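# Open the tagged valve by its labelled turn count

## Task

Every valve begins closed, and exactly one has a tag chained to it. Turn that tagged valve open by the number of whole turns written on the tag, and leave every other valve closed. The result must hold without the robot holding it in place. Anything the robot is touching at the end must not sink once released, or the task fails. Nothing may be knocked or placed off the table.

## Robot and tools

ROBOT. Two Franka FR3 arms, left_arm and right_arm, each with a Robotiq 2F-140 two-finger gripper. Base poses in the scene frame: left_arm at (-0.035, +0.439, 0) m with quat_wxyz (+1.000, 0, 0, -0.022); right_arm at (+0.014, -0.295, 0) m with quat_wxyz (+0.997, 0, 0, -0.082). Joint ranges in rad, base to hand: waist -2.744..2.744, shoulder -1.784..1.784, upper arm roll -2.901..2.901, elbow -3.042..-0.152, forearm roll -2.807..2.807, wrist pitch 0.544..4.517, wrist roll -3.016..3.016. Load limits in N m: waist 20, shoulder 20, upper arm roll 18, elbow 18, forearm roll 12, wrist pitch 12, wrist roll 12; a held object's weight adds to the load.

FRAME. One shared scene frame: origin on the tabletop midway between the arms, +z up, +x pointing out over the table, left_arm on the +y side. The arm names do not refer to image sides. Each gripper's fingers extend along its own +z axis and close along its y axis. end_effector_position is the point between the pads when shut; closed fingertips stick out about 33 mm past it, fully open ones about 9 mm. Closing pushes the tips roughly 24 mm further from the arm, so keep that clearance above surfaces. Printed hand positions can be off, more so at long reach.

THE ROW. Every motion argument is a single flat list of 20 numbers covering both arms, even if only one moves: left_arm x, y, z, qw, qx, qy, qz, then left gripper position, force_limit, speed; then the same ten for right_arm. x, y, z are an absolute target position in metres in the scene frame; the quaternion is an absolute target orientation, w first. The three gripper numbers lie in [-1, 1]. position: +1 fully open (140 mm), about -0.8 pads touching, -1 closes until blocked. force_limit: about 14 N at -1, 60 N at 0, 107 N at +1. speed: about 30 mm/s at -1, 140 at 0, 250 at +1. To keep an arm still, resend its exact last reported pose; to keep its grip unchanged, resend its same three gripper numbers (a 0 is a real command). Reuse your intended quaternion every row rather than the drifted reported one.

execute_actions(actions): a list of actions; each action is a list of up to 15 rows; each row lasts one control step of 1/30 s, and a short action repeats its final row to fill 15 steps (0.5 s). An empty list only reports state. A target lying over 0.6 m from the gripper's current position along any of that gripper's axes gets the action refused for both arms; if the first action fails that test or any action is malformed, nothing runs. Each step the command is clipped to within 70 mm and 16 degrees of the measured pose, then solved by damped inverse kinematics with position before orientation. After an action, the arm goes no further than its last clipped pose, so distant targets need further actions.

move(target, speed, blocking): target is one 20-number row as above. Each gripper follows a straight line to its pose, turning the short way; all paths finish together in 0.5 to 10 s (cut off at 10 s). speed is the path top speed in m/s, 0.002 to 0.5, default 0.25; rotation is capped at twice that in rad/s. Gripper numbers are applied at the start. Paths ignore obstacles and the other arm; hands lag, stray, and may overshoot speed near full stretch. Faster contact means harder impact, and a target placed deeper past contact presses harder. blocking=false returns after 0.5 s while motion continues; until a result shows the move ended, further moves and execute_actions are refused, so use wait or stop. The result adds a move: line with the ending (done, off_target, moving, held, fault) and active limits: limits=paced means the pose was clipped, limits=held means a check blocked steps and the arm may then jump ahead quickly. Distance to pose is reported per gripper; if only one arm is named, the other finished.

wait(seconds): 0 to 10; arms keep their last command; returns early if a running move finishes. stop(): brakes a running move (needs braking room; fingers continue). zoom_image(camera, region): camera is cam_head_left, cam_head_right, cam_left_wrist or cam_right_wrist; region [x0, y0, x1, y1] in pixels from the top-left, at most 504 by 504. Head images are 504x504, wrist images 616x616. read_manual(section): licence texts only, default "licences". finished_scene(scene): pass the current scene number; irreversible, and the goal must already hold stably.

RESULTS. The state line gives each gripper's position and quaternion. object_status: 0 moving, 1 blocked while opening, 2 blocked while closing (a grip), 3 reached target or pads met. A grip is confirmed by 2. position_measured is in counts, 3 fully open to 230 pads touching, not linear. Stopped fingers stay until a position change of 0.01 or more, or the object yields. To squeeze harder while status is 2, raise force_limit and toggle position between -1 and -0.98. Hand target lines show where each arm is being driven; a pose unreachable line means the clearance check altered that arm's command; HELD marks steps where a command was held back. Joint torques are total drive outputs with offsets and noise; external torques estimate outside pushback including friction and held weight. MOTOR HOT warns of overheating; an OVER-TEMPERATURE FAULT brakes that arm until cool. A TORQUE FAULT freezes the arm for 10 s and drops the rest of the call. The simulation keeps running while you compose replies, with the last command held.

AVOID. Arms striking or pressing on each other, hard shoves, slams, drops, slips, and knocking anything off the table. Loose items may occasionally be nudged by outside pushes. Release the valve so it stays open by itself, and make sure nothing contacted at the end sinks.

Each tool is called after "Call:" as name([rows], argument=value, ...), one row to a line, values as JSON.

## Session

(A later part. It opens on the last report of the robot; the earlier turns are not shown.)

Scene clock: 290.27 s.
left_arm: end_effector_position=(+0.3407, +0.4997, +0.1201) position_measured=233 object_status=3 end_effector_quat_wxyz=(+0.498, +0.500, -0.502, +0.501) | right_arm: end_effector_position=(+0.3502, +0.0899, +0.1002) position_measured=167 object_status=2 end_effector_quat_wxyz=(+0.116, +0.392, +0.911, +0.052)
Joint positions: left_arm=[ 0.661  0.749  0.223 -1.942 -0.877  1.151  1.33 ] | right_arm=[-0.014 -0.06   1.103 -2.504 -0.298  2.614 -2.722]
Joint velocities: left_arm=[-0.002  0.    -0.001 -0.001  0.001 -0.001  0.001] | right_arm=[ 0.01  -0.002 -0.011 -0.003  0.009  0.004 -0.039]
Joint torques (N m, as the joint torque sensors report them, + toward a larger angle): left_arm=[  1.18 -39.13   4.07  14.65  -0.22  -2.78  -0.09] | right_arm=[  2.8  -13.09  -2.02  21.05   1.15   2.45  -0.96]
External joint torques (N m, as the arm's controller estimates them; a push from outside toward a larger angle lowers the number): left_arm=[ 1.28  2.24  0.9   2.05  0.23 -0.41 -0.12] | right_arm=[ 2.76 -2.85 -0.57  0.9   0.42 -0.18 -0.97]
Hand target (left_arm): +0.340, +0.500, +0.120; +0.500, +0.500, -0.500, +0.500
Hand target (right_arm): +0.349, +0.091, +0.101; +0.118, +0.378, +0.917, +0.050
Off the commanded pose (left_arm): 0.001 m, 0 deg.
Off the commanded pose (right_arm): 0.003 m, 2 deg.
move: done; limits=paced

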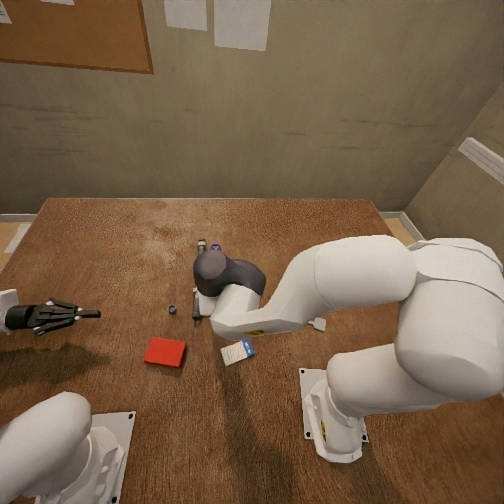

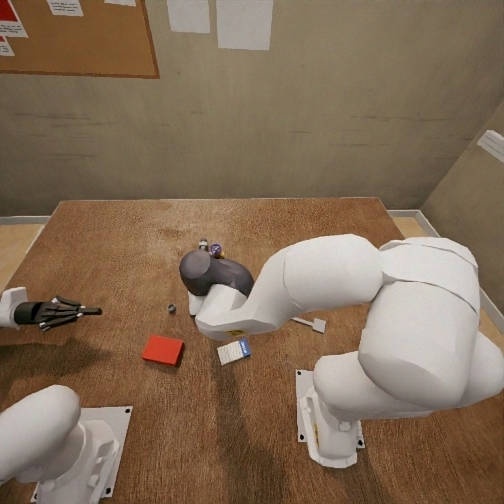

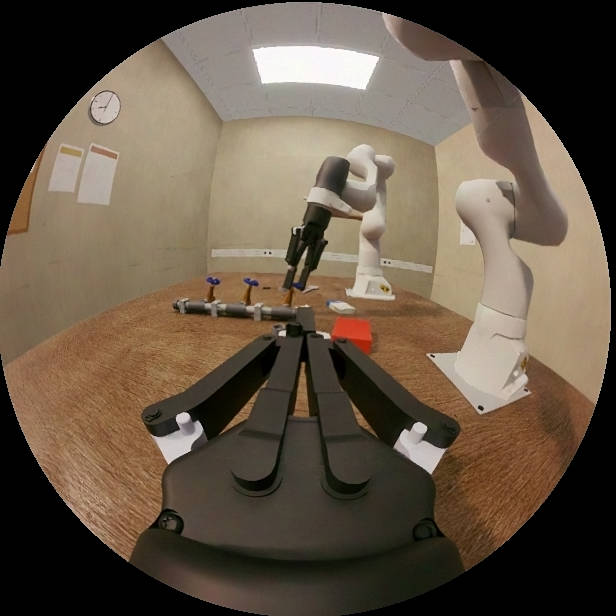

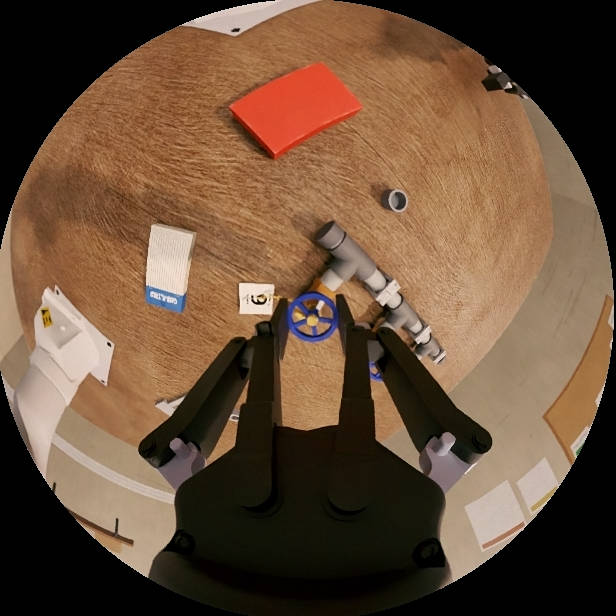

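Call:
move(target=[0.34,0.5,0.12,0.5,0.5,-0.5,0.5,-1,0,0,0.352,0.089,0.102,0,0.9914,0,0.1305,0.15,1,1], speed=0.5)

Call:
move(target=[0.34,0.5,0.12,0.5,0.5,-0.5,0.5,-1,0,0,0.352,0.089,0.102,-0.1294,0.1294,-0.9829,0.017,0.15,1,1], speed=0.5)

Call:
move(target=[0.34,0.5,0.12,0.5,0.5,-0.5,0.5,-1,0,0,0.355,0.085,0.103,-0.1294,0.1294,-0.9829,0.017,-1,1,1], speed=0.5)

Call:
move(target=[0.34,0.5,0.12,0.5,0.5,-0.5,0.5,-1,0,0,0.354,0.088,0.103,0,0.9914,0,0.1305,-1,1,1], speed=0.5)

Call:
move(target=[0.34,0.5,0.12,0.5,0.5,-0.5,0.5,-1,0,0,0.352,0.089,0.103,0.1206,0.3794,0.9159,0.0499,-1,1,1], speed=0.5)

Call:
move(target=[0.34,0.5,0.12,0.5,0.5,-0.5,0.5,-1,0,0,0.352,0.089,0.102,0,0.9914,0,0.1305,0.15,1,1], speed=0.5)

Call:
move(target=[0.34,0.5,0.12,0.5,0.5,-0.5,0.5,-1,0,0,0.352,0.089,0.102,-0.1294,0.1294,-0.9829,0.017,0.15,1,1], speed=0.5)

Call:
move(target=[0.34,0.5,0.12,0.5,0.5,-0.5,0.5,-1,0,0,0.355,0.085,0.103,-0.1294,0.1294,-0.9829,0.017,-1,1,1], speed=0.5)

Call:
move(target=[0.34,0.5,0.12,0.5,0.5,-0.5,0.5,-1,0,0,0.354,0.088,0.103,0,0.9914,0,0.1305,-1,1,1], speed=0.5)

Call:
move(target=[0.34,0.5,0.12,0.5,0.5,-0.5,0.5,-1,0,0,0.352,0.089,0.103,0.1206,0.3794,0.9159,0.0499,-1,1,1], speed=0.5)

Call:
move(target=[0.34,0.5,0.12,0.5,0.5,-0.5,0.5,-1,0,0,0.352,0.089,0.102,0,0.9914,0,0.1305,0.15,1,1], speed=0.5)

Call:
zoom_image(camera="cam_right_wrist", region=[260,140,370,360])

Scene clock: 304.37 s.
left_arm: end_effector_position=(+0.3407, +0.4997, +0.1201) position_measured=233 object_status=3 end_effector_quat_wxyz=(+0.498, +0.500, -0.502, +0.501) | right_arm: end_effector_position=(+0.3574, +0.0838, +0.1050) position_measured=110 object_status=3 end_effector_quat_wxyz=(+0.004, +0.991, +0.001, +0.135)
Joint positions: left_arm=[ 0.661  0.749  0.223 -1.942 -0.877  1.151  1.33 ] | right_arm=[-0.424 -0.775  1.552 -2.45   0.866  2.399 -1.223]
Joint velocities: left_arm=[-0.001  0.001  0.001 -0.002  0.001 -0.     0.001] | right_arm=[-0.001 -0.003 -0.002  0.001  0.003 -0.011  0.023]
Joint torques (N m, as the joint torque sensors report them, + toward a larger angle): left_arm=[  0.58 -39.33   3.84  13.87  -0.27  -2.87  -0.11] | right_arm=[ -0.7   13.65 -20.7   16.76   1.35   2.83   0.3 ]
External joint torques (N m, as the arm's controller estimates them; a push from outside toward a larger angle lowers the number): left_arm=[ 0.59  2.09  0.6   1.24  0.18 -0.5  -0.14] | right_arm=[-0.64 -0.07 -0.62  1.63  0.6  -0.23  0.29]
Hand target (left_arm): +0.340, +0.500, +0.120; +0.500, +0.500, -0.500, +0.500
Hand target (right_arm): +0.357, +0.085, +0.105; +0.003, +0.991, -0.005, +0.134
Off the commanded pose (left_arm): 0.001 m, 0 deg.
Off the commanded pose (right_arm): 0.008 m, 1 deg.
move: off_target (right_arm); limits=paced

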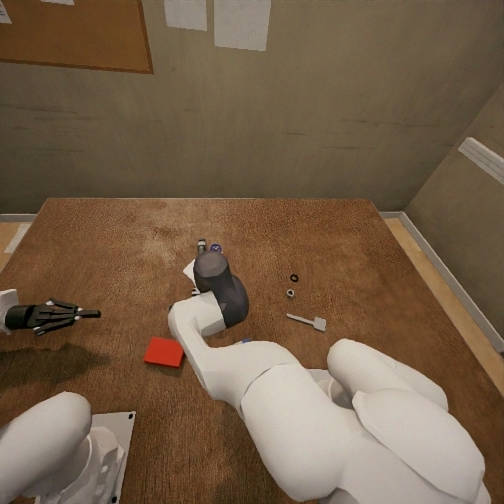

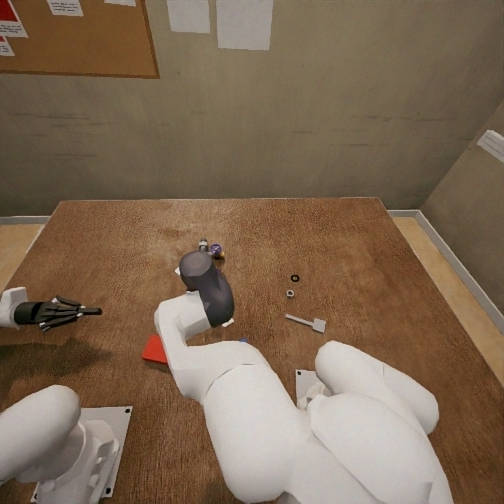

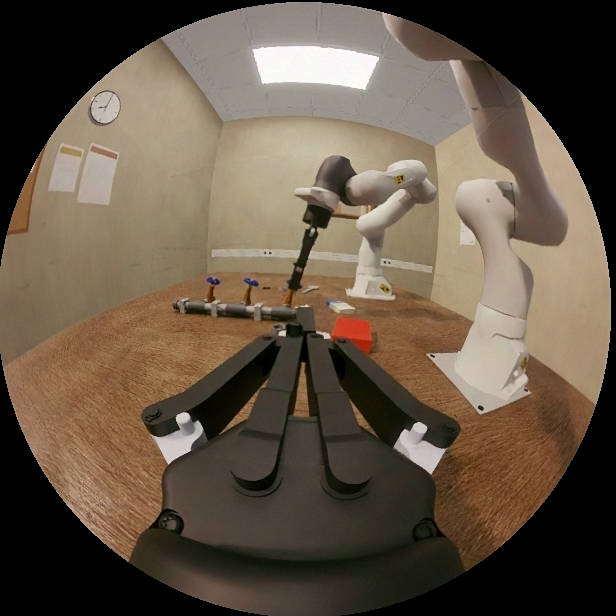

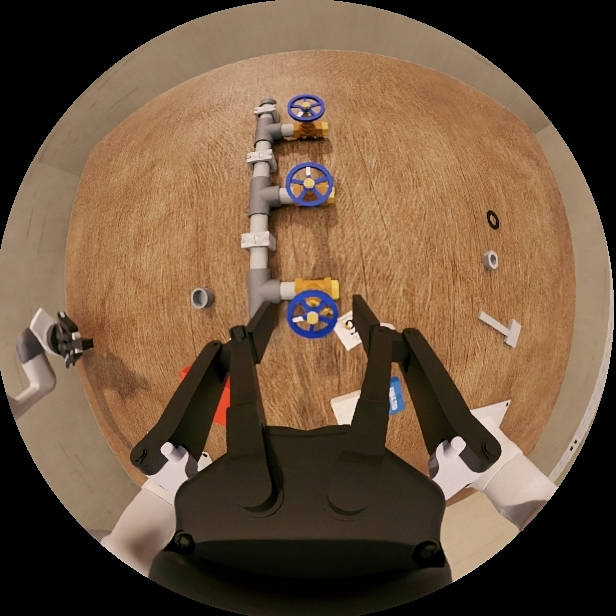

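Scene clock: 309.03 s.
left_arm: end_effector_position=(+0.3407, +0.4997, +0.1201) position_measured=233 object_status=3 end_effector_quat_wxyz=(+0.498, +0.500, -0.502, +0.501) | right_arm: end_effector_position=(+0.3535, +0.0870, +0.1035) position_measured=110 object_status=3 end_effector_quat_wxyz=(+0.131, -0.131, +0.983, -0.017)
Joint positions: left_arm=[ 0.661  0.749  0.223 -1.942 -0.877  1.151  1.33 ] | right_arm=[-0.474 -1.439  1.462 -2.396  1.375  1.857  1.412]
Joint velocities: left_arm=[ 0.001 -0.001  0.001  0.001 -0.     0.    -0.001] | right_arm=[-0.001  0.    -0.    -0.    -0.002  0.     0.031]
Joint torques (N m, as the joint torque sensors report them, + toward a larger angle): left_arm=[  0.9  -39.29   3.76  13.84  -0.27  -2.81  -0.11] | right_arm=[ -0.48  21.26 -31.66   5.38   0.29   2.8    0.32]
External joint torques (N m, as the arm's controller estimates them; a push from outside toward a larger angle lowers the number): left_arm=[ 0.68  2.21  0.31  1.16  0.17 -0.45 -0.14] | right_arm=[-0.38  0.6  -3.16  1.25 -0.47 -0.17  0.33]
Hand target (left_arm): +0.340, +0.500, +0.120; +0.500, +0.500, -0.500, +0.500
Hand target (right_arm): +0.354, +0.087, +0.104; +0.131, -0.125, +0.983, -0.017
Off the commanded pose (left_arm): 0.001 m, 0 deg.
Off the commanded pose (right_arm): 0.003 m, 0 deg.
move: done; limits=paced

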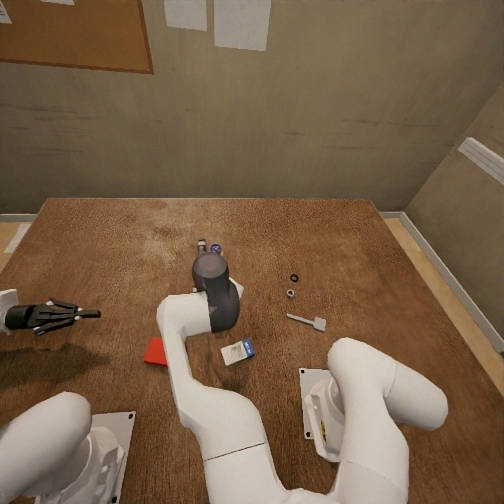

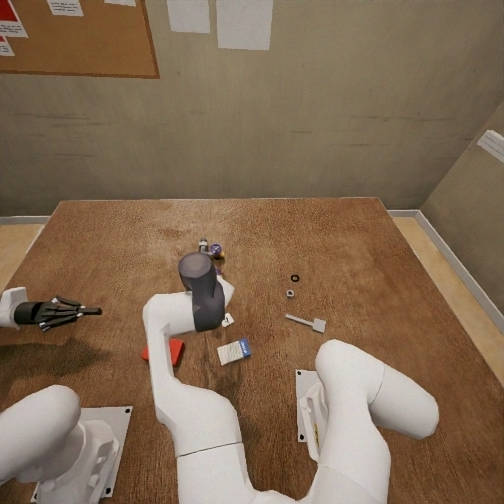

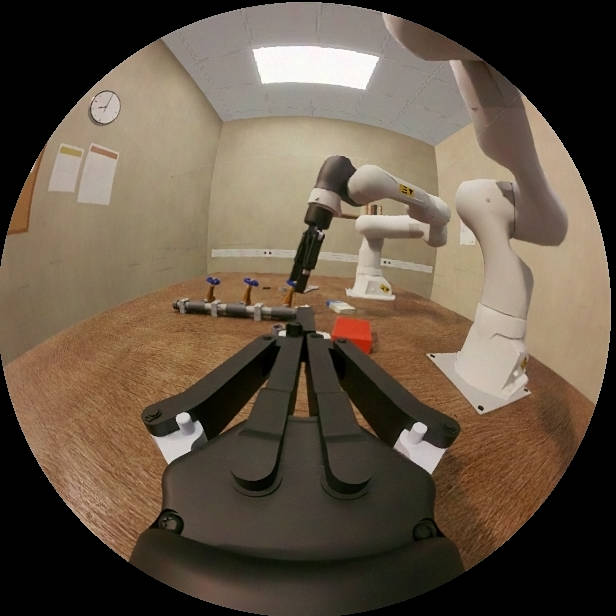

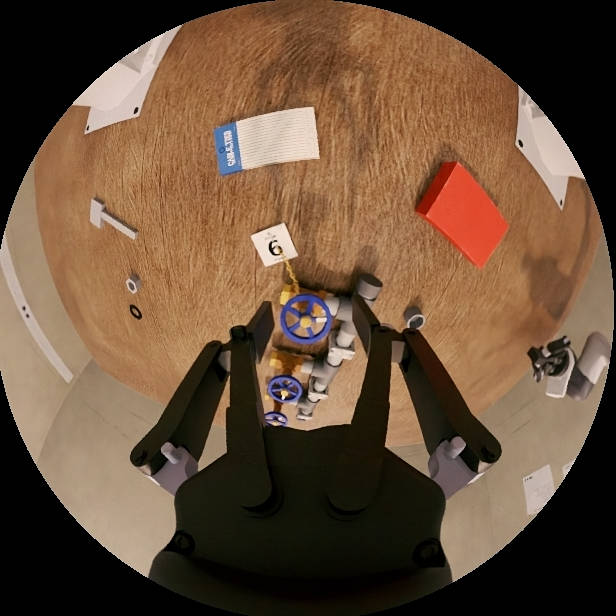

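Scene clock: 309.73 s.
left_arm: end_effector_position=(+0.3407, +0.4997, +0.1201) position_measured=233 object_status=3 end_effector_quat_wxyz=(+0.498, +0.500, -0.502, +0.501) | right_arm: end_effector_position=(+0.3558, +0.0811, +0.1041) position_measured=167 object_status=2 end_effector_quat_wxyz=(+0.130, -0.127, +0.983, -0.020)
Joint positions: left_arm=[ 0.661  0.749  0.223 -1.942 -0.877  1.151  1.33 ] | right_arm=[-0.477 -1.438  1.46  -2.402  1.368  1.858  1.411]
Joint velocities: left_arm=[-0.    -0.    -0.     0.001 -0.     0.    -0.001] | right_arm=[-0.001  0.001 -0.002 -0.001 -0.001 -0.001  0.   ]
Joint torques (N m, as the joint torque sensors report them, + toward a larger angle): left_arm=[  0.48 -39.18   4.07  13.61  -0.26  -2.82  -0.12] | right_arm=[ -0.11  23.11 -28.64   6.75   2.39   3.31  -0.07]
External joint torques (N m, as the arm's controller estimates them; a push from outside toward a larger angle lowers the number): left_arm=[ 0.48  2.37  0.81  0.89  0.2  -0.45 -0.15] | right_arm=[ 0.01  2.52 -0.07  2.57  1.63  0.32 -0.06]
Hand target (left_arm): +0.340, +0.500, +0.120; +0.500, +0.500, -0.500, +0.500
Hand target (right_arm): +0.355, +0.085, +0.103; +0.129, -0.129, +0.983, -0.017
Off the commanded pose (left_arm): 0.001 m, 0 deg.
Off the commanded pose (right_arm): 0.004 m, 0 deg.
move: off_target (right_arm)

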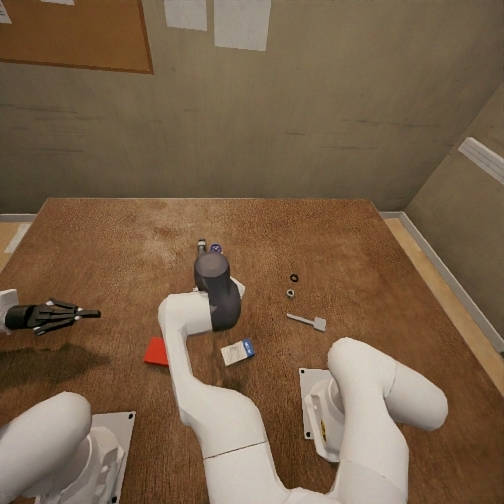

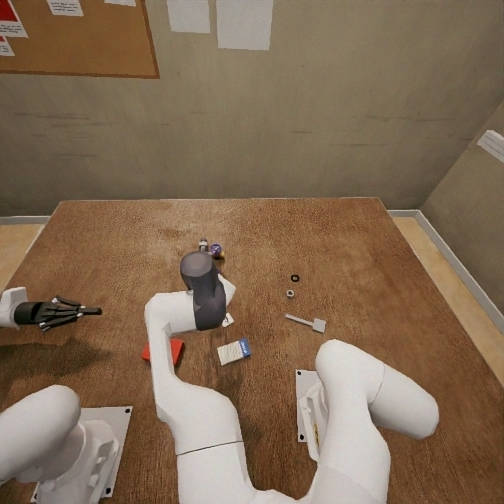

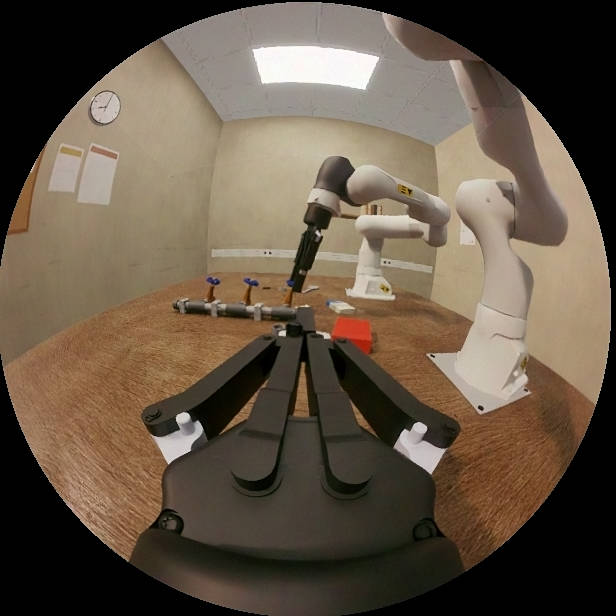

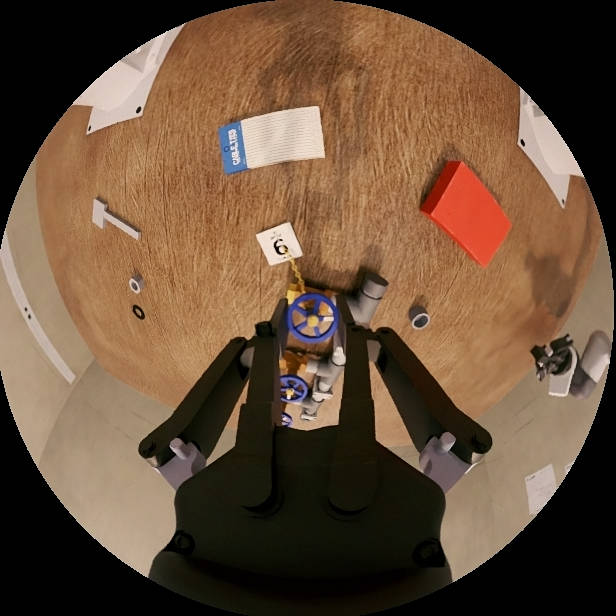

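Scene clock: 314.37 s.
left_arm: end_effector_position=(+0.3407, +0.4997, +0.1201) position_measured=233 object_status=3 end_effector_quat_wxyz=(+0.498, +0.500, -0.502, +0.501) | right_arm: end_effector_position=(+0.3582, +0.0858, +0.1024) position_measured=167 object_status=2 end_effector_quat_wxyz=(+0.000, +0.991, -0.010, +0.131)
Joint positions: left_arm=[ 0.661  0.749  0.223 -1.942 -0.877  1.151  1.33 ] | right_arm=[-0.409 -0.41   1.538 -2.495  0.371  2.6   -0.865]
Joint velocities: left_arm=[ 0.001 -0.001 -0.001 -0.    -0.    -0.     0.   ] | right_arm=[ 0.004  0.023 -0.006 -0.004 -0.044  0.009  0.   ]
Joint torques (N m, as the joint torque sensors report them, + toward a larger angle): left_arm=[  0.53 -39.32   3.58  14.15  -0.25  -2.82  -0.06] | right_arm=[ 6.49 12.46 -8.68 17.86  1.39  3.74 -0.9 ]
External joint torques (N m, as the arm's controller estimates them; a push from outside toward a larger angle lowers the number): left_arm=[ 0.52  2.14  0.33  1.51  0.2  -0.44 -0.08] | right_arm=[ 6.41  5.43  2.4  -1.06  0.67  0.81 -0.91]
Hand target (left_arm): +0.340, +0.500, +0.120; +0.500, +0.500, -0.500, +0.500
Hand target (right_arm): +0.350, +0.092, +0.100; -0.001, +0.992, +0.007, +0.128
Off the commanded pose (left_arm): 0.001 m, 0 deg.
Off the commanded pose (right_arm): 0.005 m, 1 deg.
move: off_target (right_arm); limits=paced

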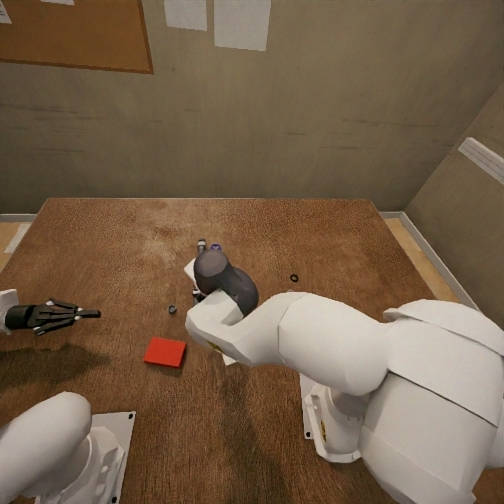

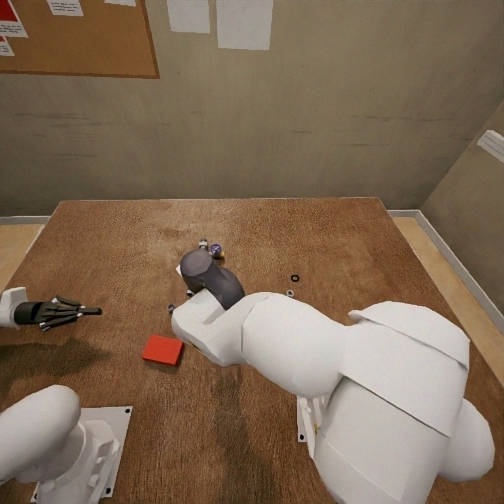

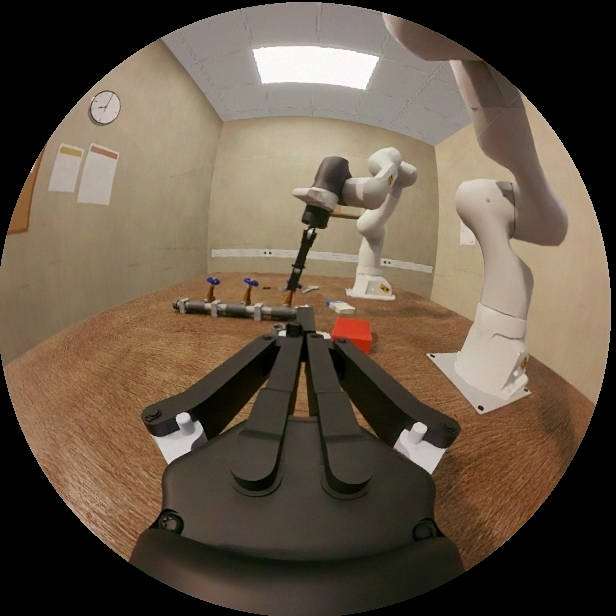

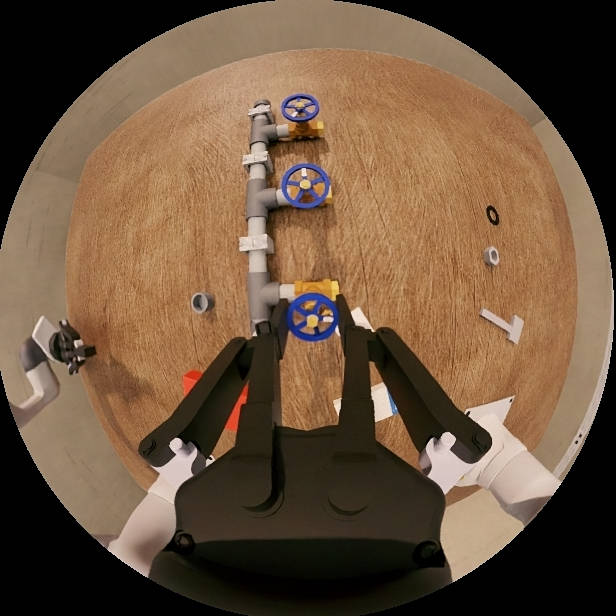

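Scene clock: 318.57 s.
left_arm: end_effector_position=(+0.3407, +0.4997, +0.1201) position_measured=233 object_status=3 end_effector_quat_wxyz=(+0.498, +0.500, -0.502, +0.501) | right_arm: end_effector_position=(+0.3502, +0.0899, +0.1003) position_measured=167 object_status=2 end_effector_quat_wxyz=(+0.116, +0.392, +0.911, +0.052)
Joint positions: left_arm=[ 0.661  0.749  0.223 -1.942 -0.877  1.151  1.33 ] | right_arm=[-0.013 -0.06   1.103 -2.504 -0.298  2.614 -2.722]
Joint velocities: left_arm=[ 0.002  0.     0.     0.    -0.     0.001  0.001] | right_arm=[ 0.011 -0.001 -0.012 -0.002  0.009  0.003 -0.038]
Joint torques (N m, as the joint torque sensors report them, + toward a larger angle): left_arm=[  0.51 -39.66   3.79  13.87  -0.27  -2.82  -0.17] | right_arm=[  2.95 -12.91  -2.78  21.77   1.17   2.47  -0.93]
External joint torques (N m, as the arm's controller estimates them; a push from outside toward a larger angle lowers the number): left_arm=[ 0.41  1.92  0.44  1.13  0.19 -0.46 -0.2 ] | right_arm=[ 2.97 -2.68 -1.26  1.6   0.43 -0.16 -0.93]
Hand target (left_arm): +0.340, +0.500, +0.120; +0.500, +0.500, -0.500, +0.500
Hand target (right_arm): +0.349, +0.091, +0.101; +0.119, +0.378, +0.917, +0.050
Off the commanded pose (left_arm): 0.001 m, 0 deg.
Off the commanded pose (right_arm): 0.003 m, 2 deg.
move: done; limits=paced

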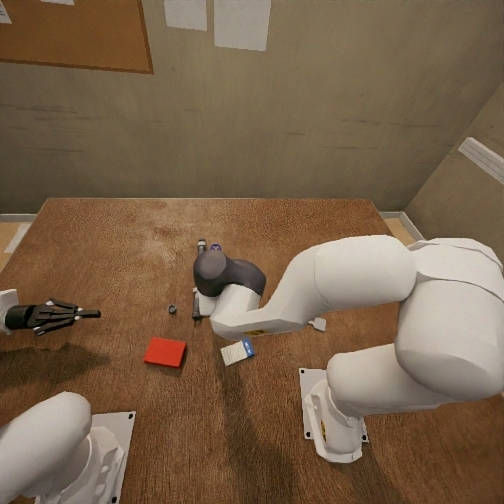

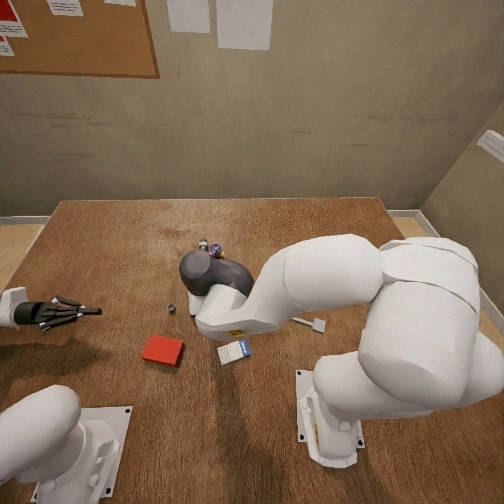

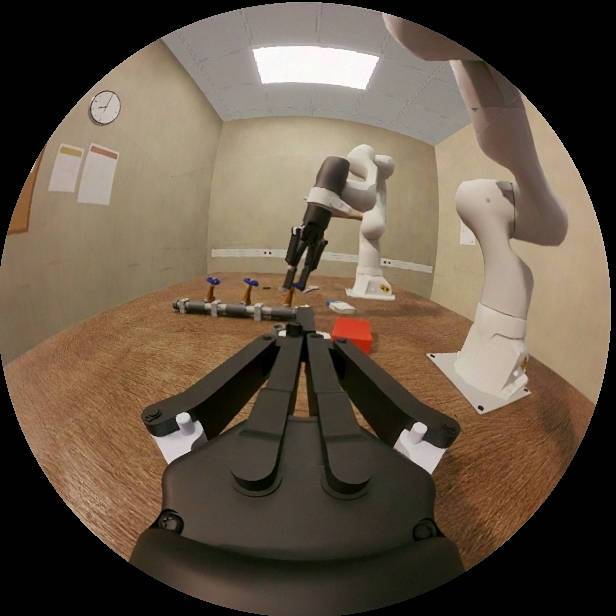

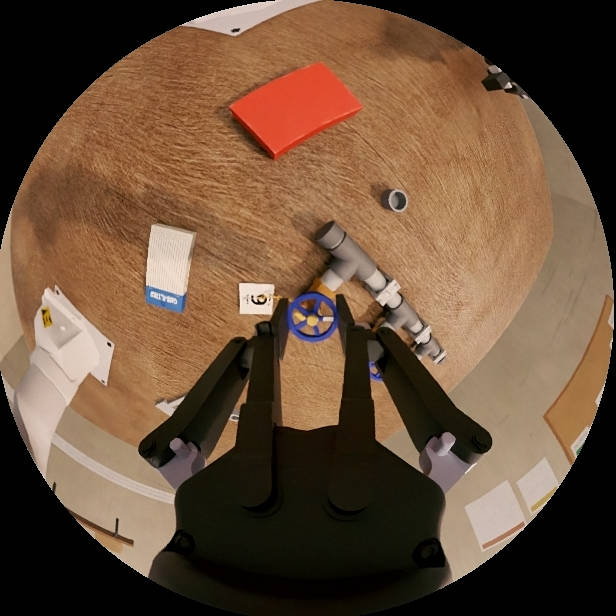

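Scene clock: 322.00 s.
left_arm: end_effector_position=(+0.3407, +0.4997, +0.1201) position_measured=233 object_status=3 end_effector_quat_wxyz=(+0.498, +0.500, -0.502, +0.501) | right_arm: end_effector_position=(+0.3574, +0.0838, +0.1050) position_measured=110 object_status=3 end_effector_quat_wxyz=(+0.004, +0.991, +0.001, +0.135)
Joint positions: left_arm=[ 0.661  0.749  0.223 -1.942 -0.877  1.151  1.33 ] | right_arm=[-0.424 -0.769  1.553 -2.451  0.859  2.404 -1.219]
Joint velocities: left_arm=[-0.001 -0.    -0.002  0.     0.001  0.001 -0.   ] | right_arm=[ 0.001 -0.003 -0.001  0.001  0.003 -0.009  0.025]
Joint torques (N m, as the joint torque sensors report them, + toward a larger angle): left_arm=[  0.47 -39.9    3.98  14.08  -0.25  -2.77  -0.12] | right_arm=[ -0.52  14.12 -20.51  17.05   1.38   2.84   0.24]
External joint torques (N m, as the arm's controller estimates them; a push from outside toward a larger angle lowers the number): left_arm=[ 0.64  1.64  0.86  1.39  0.22 -0.39 -0.14] | right_arm=[-0.53  0.48 -0.61  1.83  0.64 -0.21  0.24]
Hand target (left_arm): +0.340, +0.500, +0.120; +0.500, +0.500, -0.500, +0.500
Hand target (right_arm): +0.357, +0.085, +0.105; +0.003, +0.991, -0.005, +0.134
Off the commanded pose (left_arm): 0.001 m, 0 deg.
Off the commanded pose (right_arm): 0.008 m, 1 deg.
move: off_target (right_arm); limits=paced

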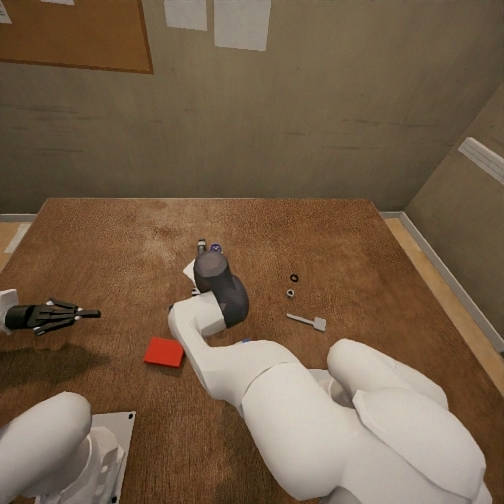

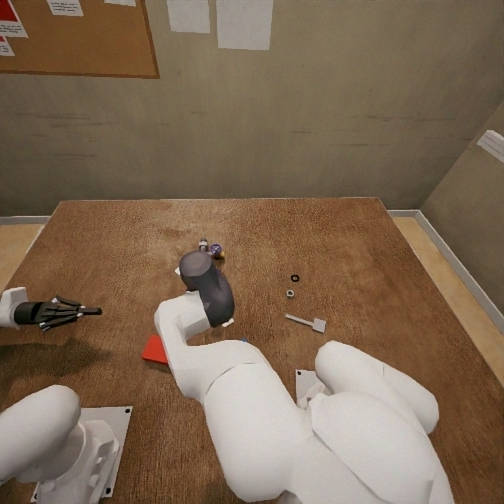

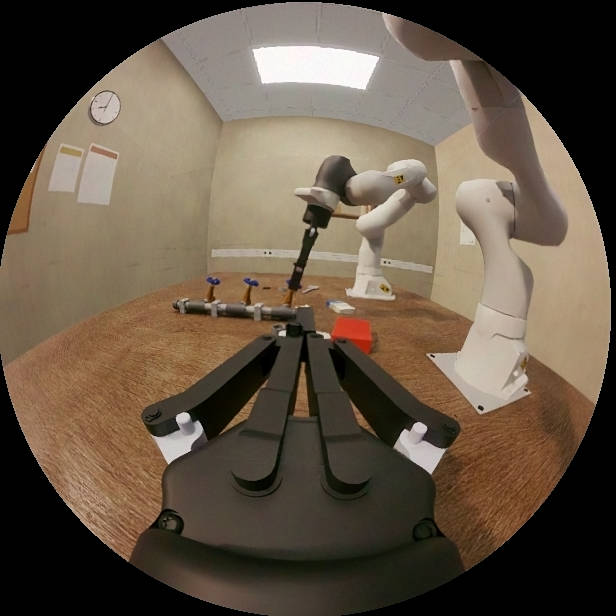

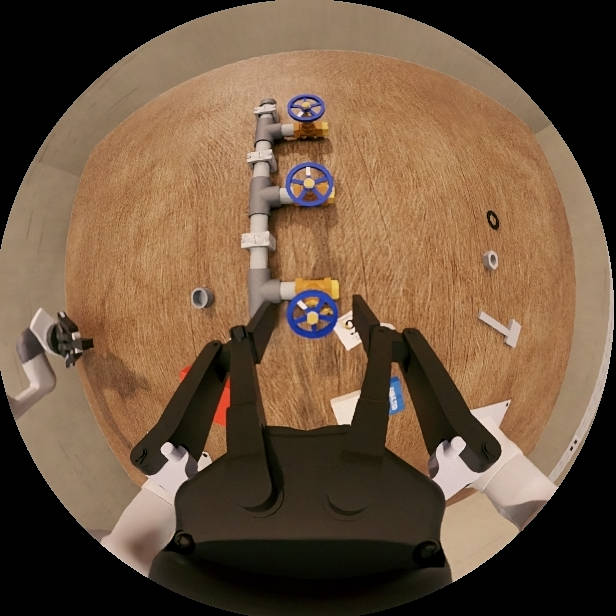

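Scene clock: 326.67 s.
left_arm: end_effector_position=(+0.3407, +0.4997, +0.1201) position_measured=233 object_status=3 end_effector_quat_wxyz=(+0.498, +0.500, -0.502, +0.501) | right_arm: end_effector_position=(+0.3536, +0.0870, +0.1036) position_measured=110 object_status=3 end_effector_quat_wxyz=(+0.131, -0.131, +0.983, -0.017)
Joint positions: left_arm=[ 0.661  0.749  0.223 -1.942 -0.877  1.151  1.33 ] | right_arm=[-0.474 -1.437  1.462 -2.396  1.374  1.859  1.412]
Joint velocities: left_arm=[ 0.    -0.001  0.001  0.     0.001 -0.    -0.002] | right_arm=[-0.001  0.    -0.001 -0.    -0.003  0.     0.031]
Joint torques (N m, as the joint torque sensors report them, + toward a larger angle): left_arm=[  0.2  -39.44   3.89  14.39  -0.27  -2.8   -0.1 ] | right_arm=[ -0.52  21.2  -31.58   5.73   0.28   2.8    0.32]
External joint torques (N m, as the arm's controller estimates them; a push from outside toward a larger angle lowers the number): left_arm=[ 0.14  2.12  0.58  1.7   0.18 -0.43 -0.13] | right_arm=[-0.51  0.55 -3.09  1.5  -0.49 -0.17  0.34]
Hand target (left_arm): +0.340, +0.500, +0.120; +0.500, +0.500, -0.500, +0.500
Hand target (right_arm): +0.354, +0.087, +0.104; +0.131, -0.125, +0.983, -0.017
Off the commanded pose (left_arm): 0.001 m, 0 deg.
Off the commanded pose (right_arm): 0.003 m, 0 deg.
move: done; limits=paced

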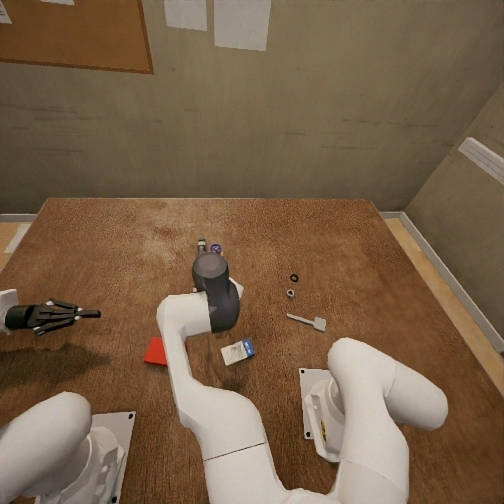

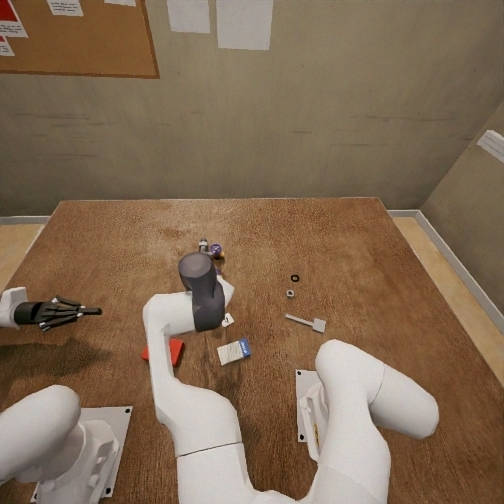

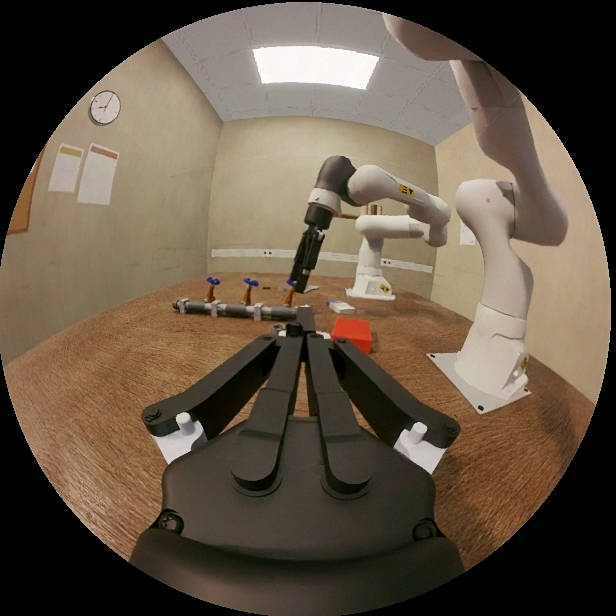

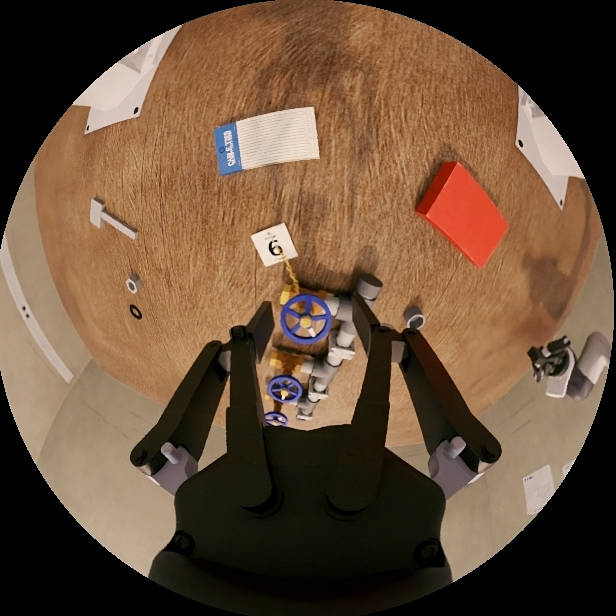

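Scene clock: 327.37 s.
left_arm: end_effector_position=(+0.3407, +0.4997, +0.1201) position_measured=233 object_status=3 end_effector_quat_wxyz=(+0.498, +0.500, -0.502, +0.501) | right_arm: end_effector_position=(+0.3558, +0.0811, +0.1041) position_measured=167 object_status=2 end_effector_quat_wxyz=(+0.130, -0.127, +0.983, -0.020)
Joint positions: left_arm=[ 0.661  0.749  0.223 -1.942 -0.877  1.151  1.33 ] | right_arm=[-0.477 -1.437  1.46  -2.402  1.367  1.859  1.411]
Joint velocities: left_arm=[ 0.     0.     0.     0.001  0.    -0.    -0.001] | right_arm=[-0.002  0.002  0.    -0.     0.001  0.    -0.   ]
Joint torques (N m, as the joint torque sensors report them, + toward a larger angle): left_arm=[  0.12 -39.04   3.98  13.78  -0.27  -2.79  -0.13] | right_arm=[ -0.18  23.44 -28.93   6.58   2.4    3.34  -0.03]
External joint torques (N m, as the arm's controller estimates them; a push from outside toward a larger angle lowers the number): left_arm=[ 0.11  2.56  0.72  1.04  0.19 -0.42 -0.15] | right_arm=[-0.13  2.93 -0.53  2.31  1.64  0.37 -0.02]
Hand target (left_arm): +0.340, +0.500, +0.120; +0.500, +0.500, -0.500, +0.500
Hand target (right_arm): +0.355, +0.085, +0.103; +0.129, -0.129, +0.983, -0.017
Off the commanded pose (left_arm): 0.001 m, 0 deg.
Off the commanded pose (right_arm): 0.004 m, 0 deg.
move: off_target (right_arm)

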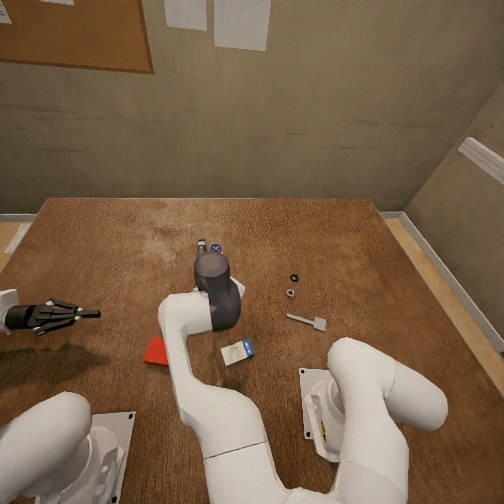

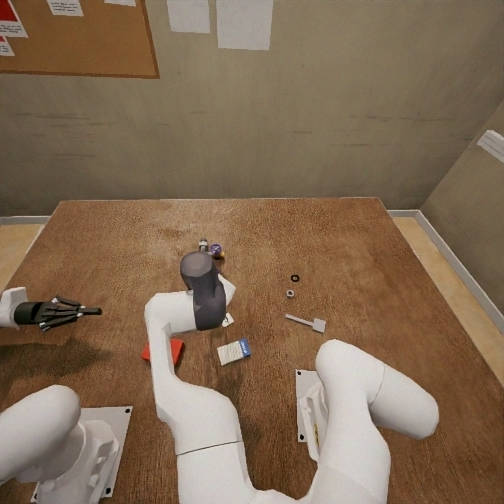

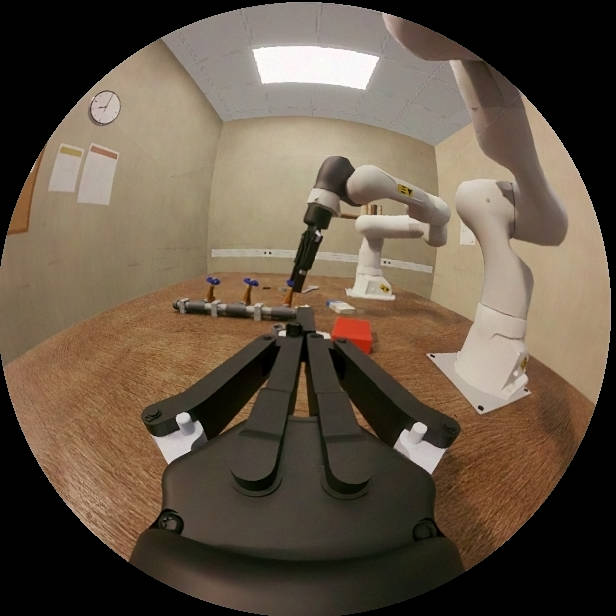

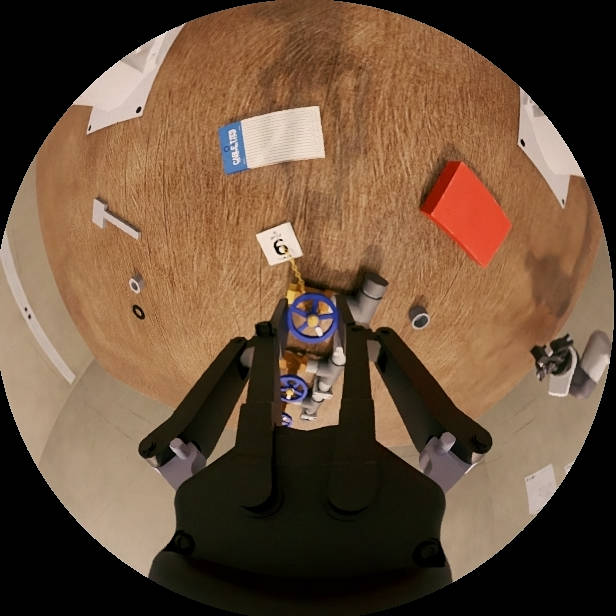

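Scene clock: 332.00 s.
left_arm: end_effector_position=(+0.3407, +0.4997, +0.1201) position_measured=233 object_status=3 end_effector_quat_wxyz=(+0.498, +0.500, -0.502, +0.501) | right_arm: end_effector_position=(+0.3582, +0.0858, +0.1024) position_measured=167 object_status=2 end_effector_quat_wxyz=(-0.000, +0.991, -0.011, +0.131)
Joint positions: left_arm=[ 0.661  0.749  0.223 -1.942 -0.877  1.151  1.33 ] | right_arm=[-0.409 -0.408  1.537 -2.495  0.369  2.6   -0.863]
Joint velocities: left_arm=[-0.    -0.    -0.     0.001  0.     0.001 -0.001] | right_arm=[ 0.003  0.023 -0.005 -0.004 -0.043  0.01  -0.   ]
Joint torques (N m, as the joint torque sensors report them, + toward a larger angle): left_arm=[  0.73 -39.14   3.92  14.04  -0.28  -2.78  -0.11] | right_arm=[ 6.36 11.97 -7.37 18.11  1.55  3.9  -0.89]
External joint torques (N m, as the arm's controller estimates them; a push from outside toward a larger angle lowers the number): left_arm=[ 0.83  2.35  0.76  1.35  0.18 -0.4  -0.13] | right_arm=[ 6.36  4.96  3.74 -0.79  0.83  0.97 -0.9 ]
Hand target (left_arm): +0.340, +0.500, +0.120; +0.500, +0.500, -0.500, +0.500
Hand target (right_arm): +0.350, +0.092, +0.100; -0.001, +0.992, +0.007, +0.128
Off the commanded pose (left_arm): 0.001 m, 0 deg.
Off the commanded pose (right_arm): 0.005 m, 1 deg.
move: off_target (right_arm); limits=paced

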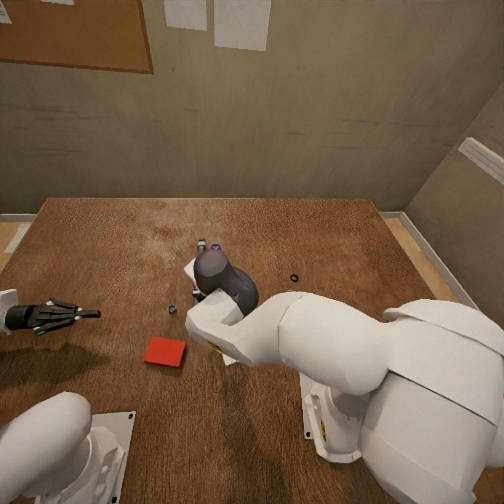

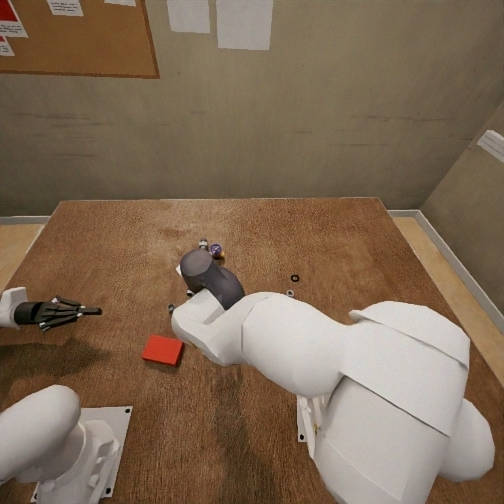

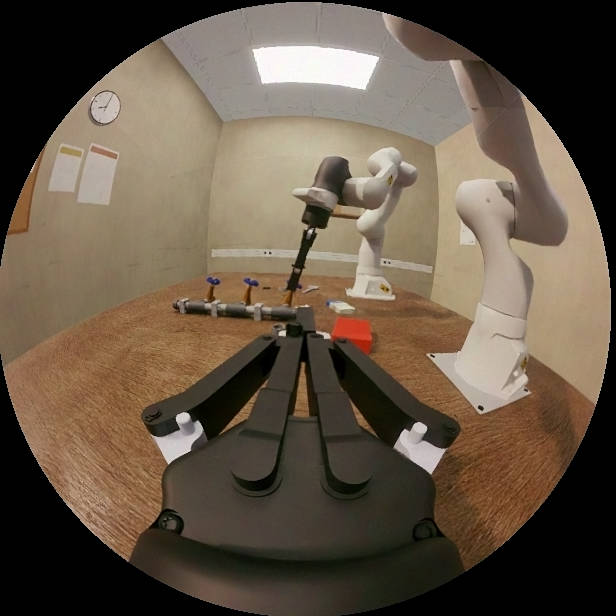

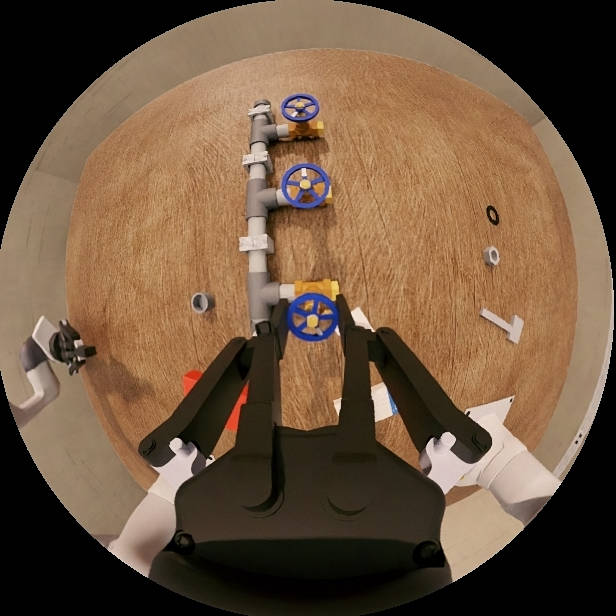

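Scene clock: 336.20 s.
left_arm: end_effector_position=(+0.3407, +0.4997, +0.1201) position_measured=233 object_status=3 end_effector_quat_wxyz=(+0.498, +0.500, -0.502, +0.501) | right_arm: end_effector_position=(+0.3502, +0.0900, +0.1002) position_measured=167 object_status=2 end_effector_quat_wxyz=(+0.116, +0.392, +0.911, +0.052)
Joint positions: left_arm=[ 0.661  0.749  0.223 -1.942 -0.877  1.151  1.33 ] | right_arm=[-0.016 -0.06   1.105 -2.504 -0.298  2.615 -2.722]
Joint velocities: left_arm=[ 0.     0.     0.001  0.001  0.001 -0.     0.   ] | right_arm=[ 0.01   0.001 -0.013 -0.001  0.009  0.004 -0.04 ]
Joint torques (N m, as the joint torque sensors report them, + toward a larger angle): left_arm=[  0.38 -39.37   3.61  14.18  -0.27  -2.81  -0.1 ] | right_arm=[  2.76 -13.19  -2.45  21.77   1.18   2.38  -0.87]
External joint torques (N m, as the arm's controller estimates them; a push from outside toward a larger angle lowers the number): left_arm=[ 0.38  2.21  0.35  1.44  0.19 -0.44 -0.13] | right_arm=[ 2.8  -3.09 -0.91  1.64  0.45 -0.24 -0.88]
Hand target (left_arm): +0.340, +0.500, +0.120; +0.500, +0.500, -0.500, +0.500
Hand target (right_arm): +0.349, +0.091, +0.101; +0.119, +0.378, +0.917, +0.050
Off the commanded pose (left_arm): 0.001 m, 0 deg.
Off the commanded pose (right_arm): 0.003 m, 2 deg.
move: done; limits=paced

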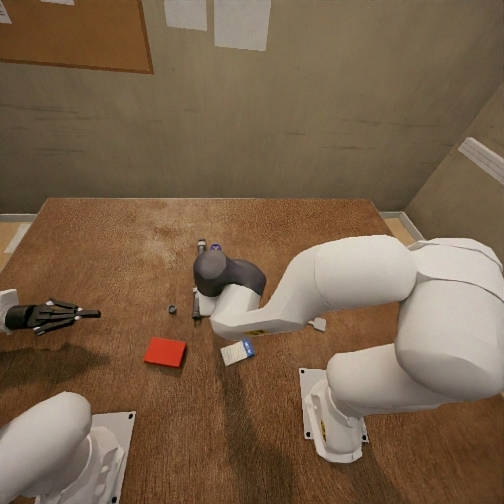

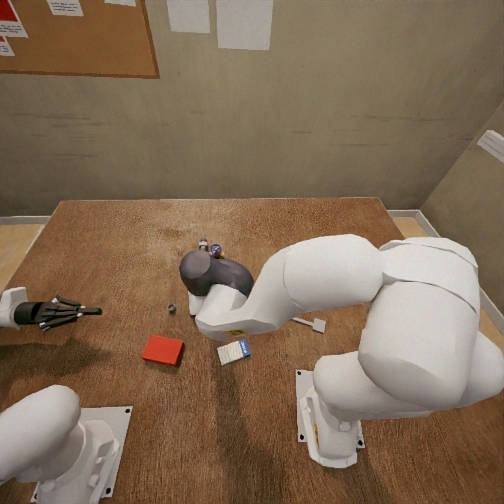

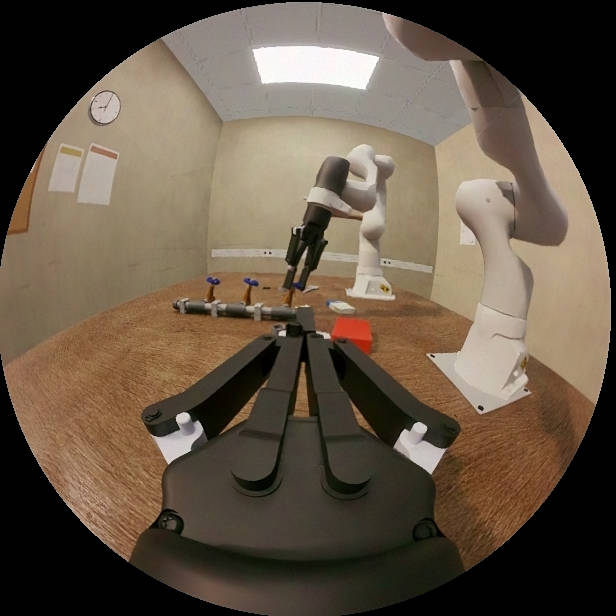

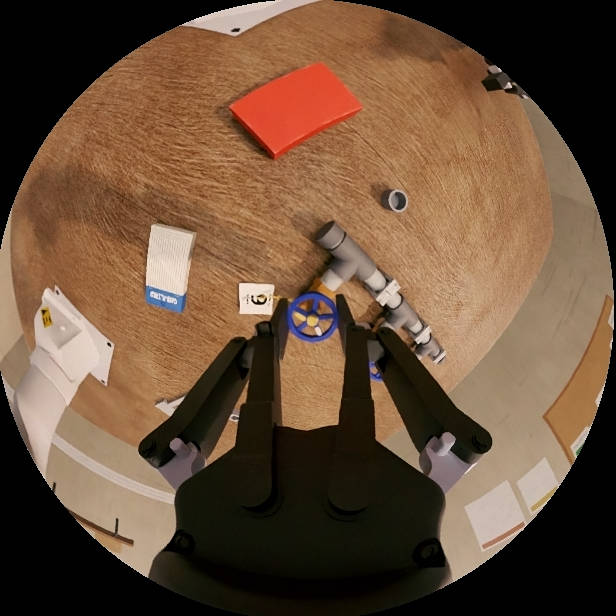

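Scene clock: 339.63 s.
left_arm: end_effector_position=(+0.3407, +0.4997, +0.1201) position_measured=233 object_status=3 end_effector_quat_wxyz=(+0.498, +0.500, -0.502, +0.501) | right_arm: end_effector_position=(+0.3574, +0.0838, +0.1050) position_measured=110 object_status=3 end_effector_quat_wxyz=(+0.004, +0.991, +0.001, +0.135)
Joint positions: left_arm=[ 0.661  0.749  0.223 -1.942 -0.877  1.151  1.33 ] | right_arm=[-0.424 -0.772  1.552 -2.451  0.863  2.401 -1.221]
Joint velocities: left_arm=[-0.001  0.001  0.001  0.     0.001  0.    -0.   ] | right_arm=[-0.001 -0.003  0.     0.001  0.003 -0.009  0.022]
Joint torques (N m, as the joint torque sensors report them, + toward a larger angle): left_arm=[  1.02 -40.05   3.95  14.12  -0.24  -2.85  -0.06] | right_arm=[ -0.19  14.7  -20.63  17.28   1.42   2.86   0.28]
External joint torques (N m, as the arm's controller estimates them; a push from outside toward a larger angle lowers the number): left_arm=[ 1.01  1.45  0.69  1.46  0.21 -0.48 -0.08] | right_arm=[-0.21  1.04 -0.75  2.18  0.68 -0.17  0.28]
Hand target (left_arm): +0.340, +0.500, +0.120; +0.500, +0.500, -0.500, +0.500
Hand target (right_arm): +0.357, +0.085, +0.105; +0.003, +0.991, -0.005, +0.134
Off the commanded pose (left_arm): 0.001 m, 0 deg.
Off the commanded pose (right_arm): 0.008 m, 1 deg.
move: off_target (right_arm); limits=paced

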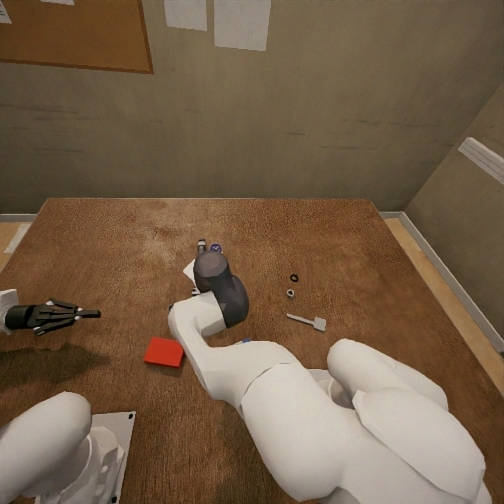

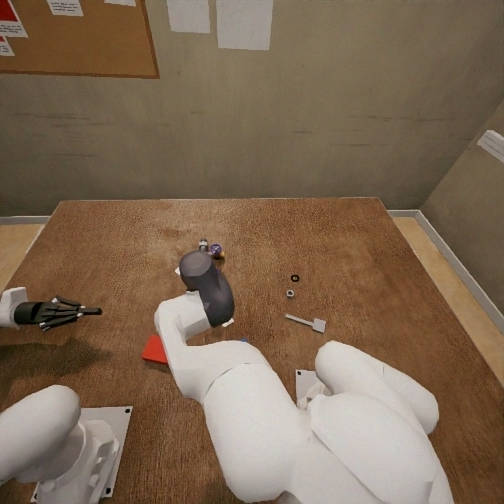

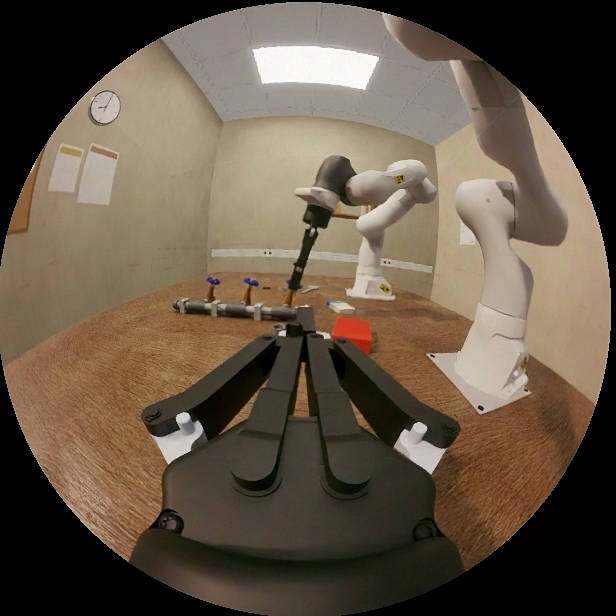

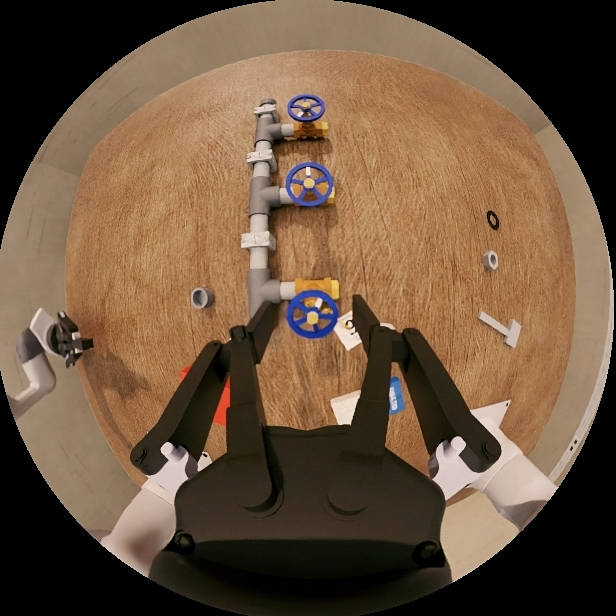

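Region (260, 140, 370, 360) of cam_right_wrist's 616x616 image, scaled by 2.291, with more detail than that image has.

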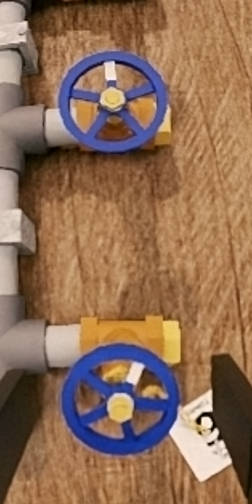

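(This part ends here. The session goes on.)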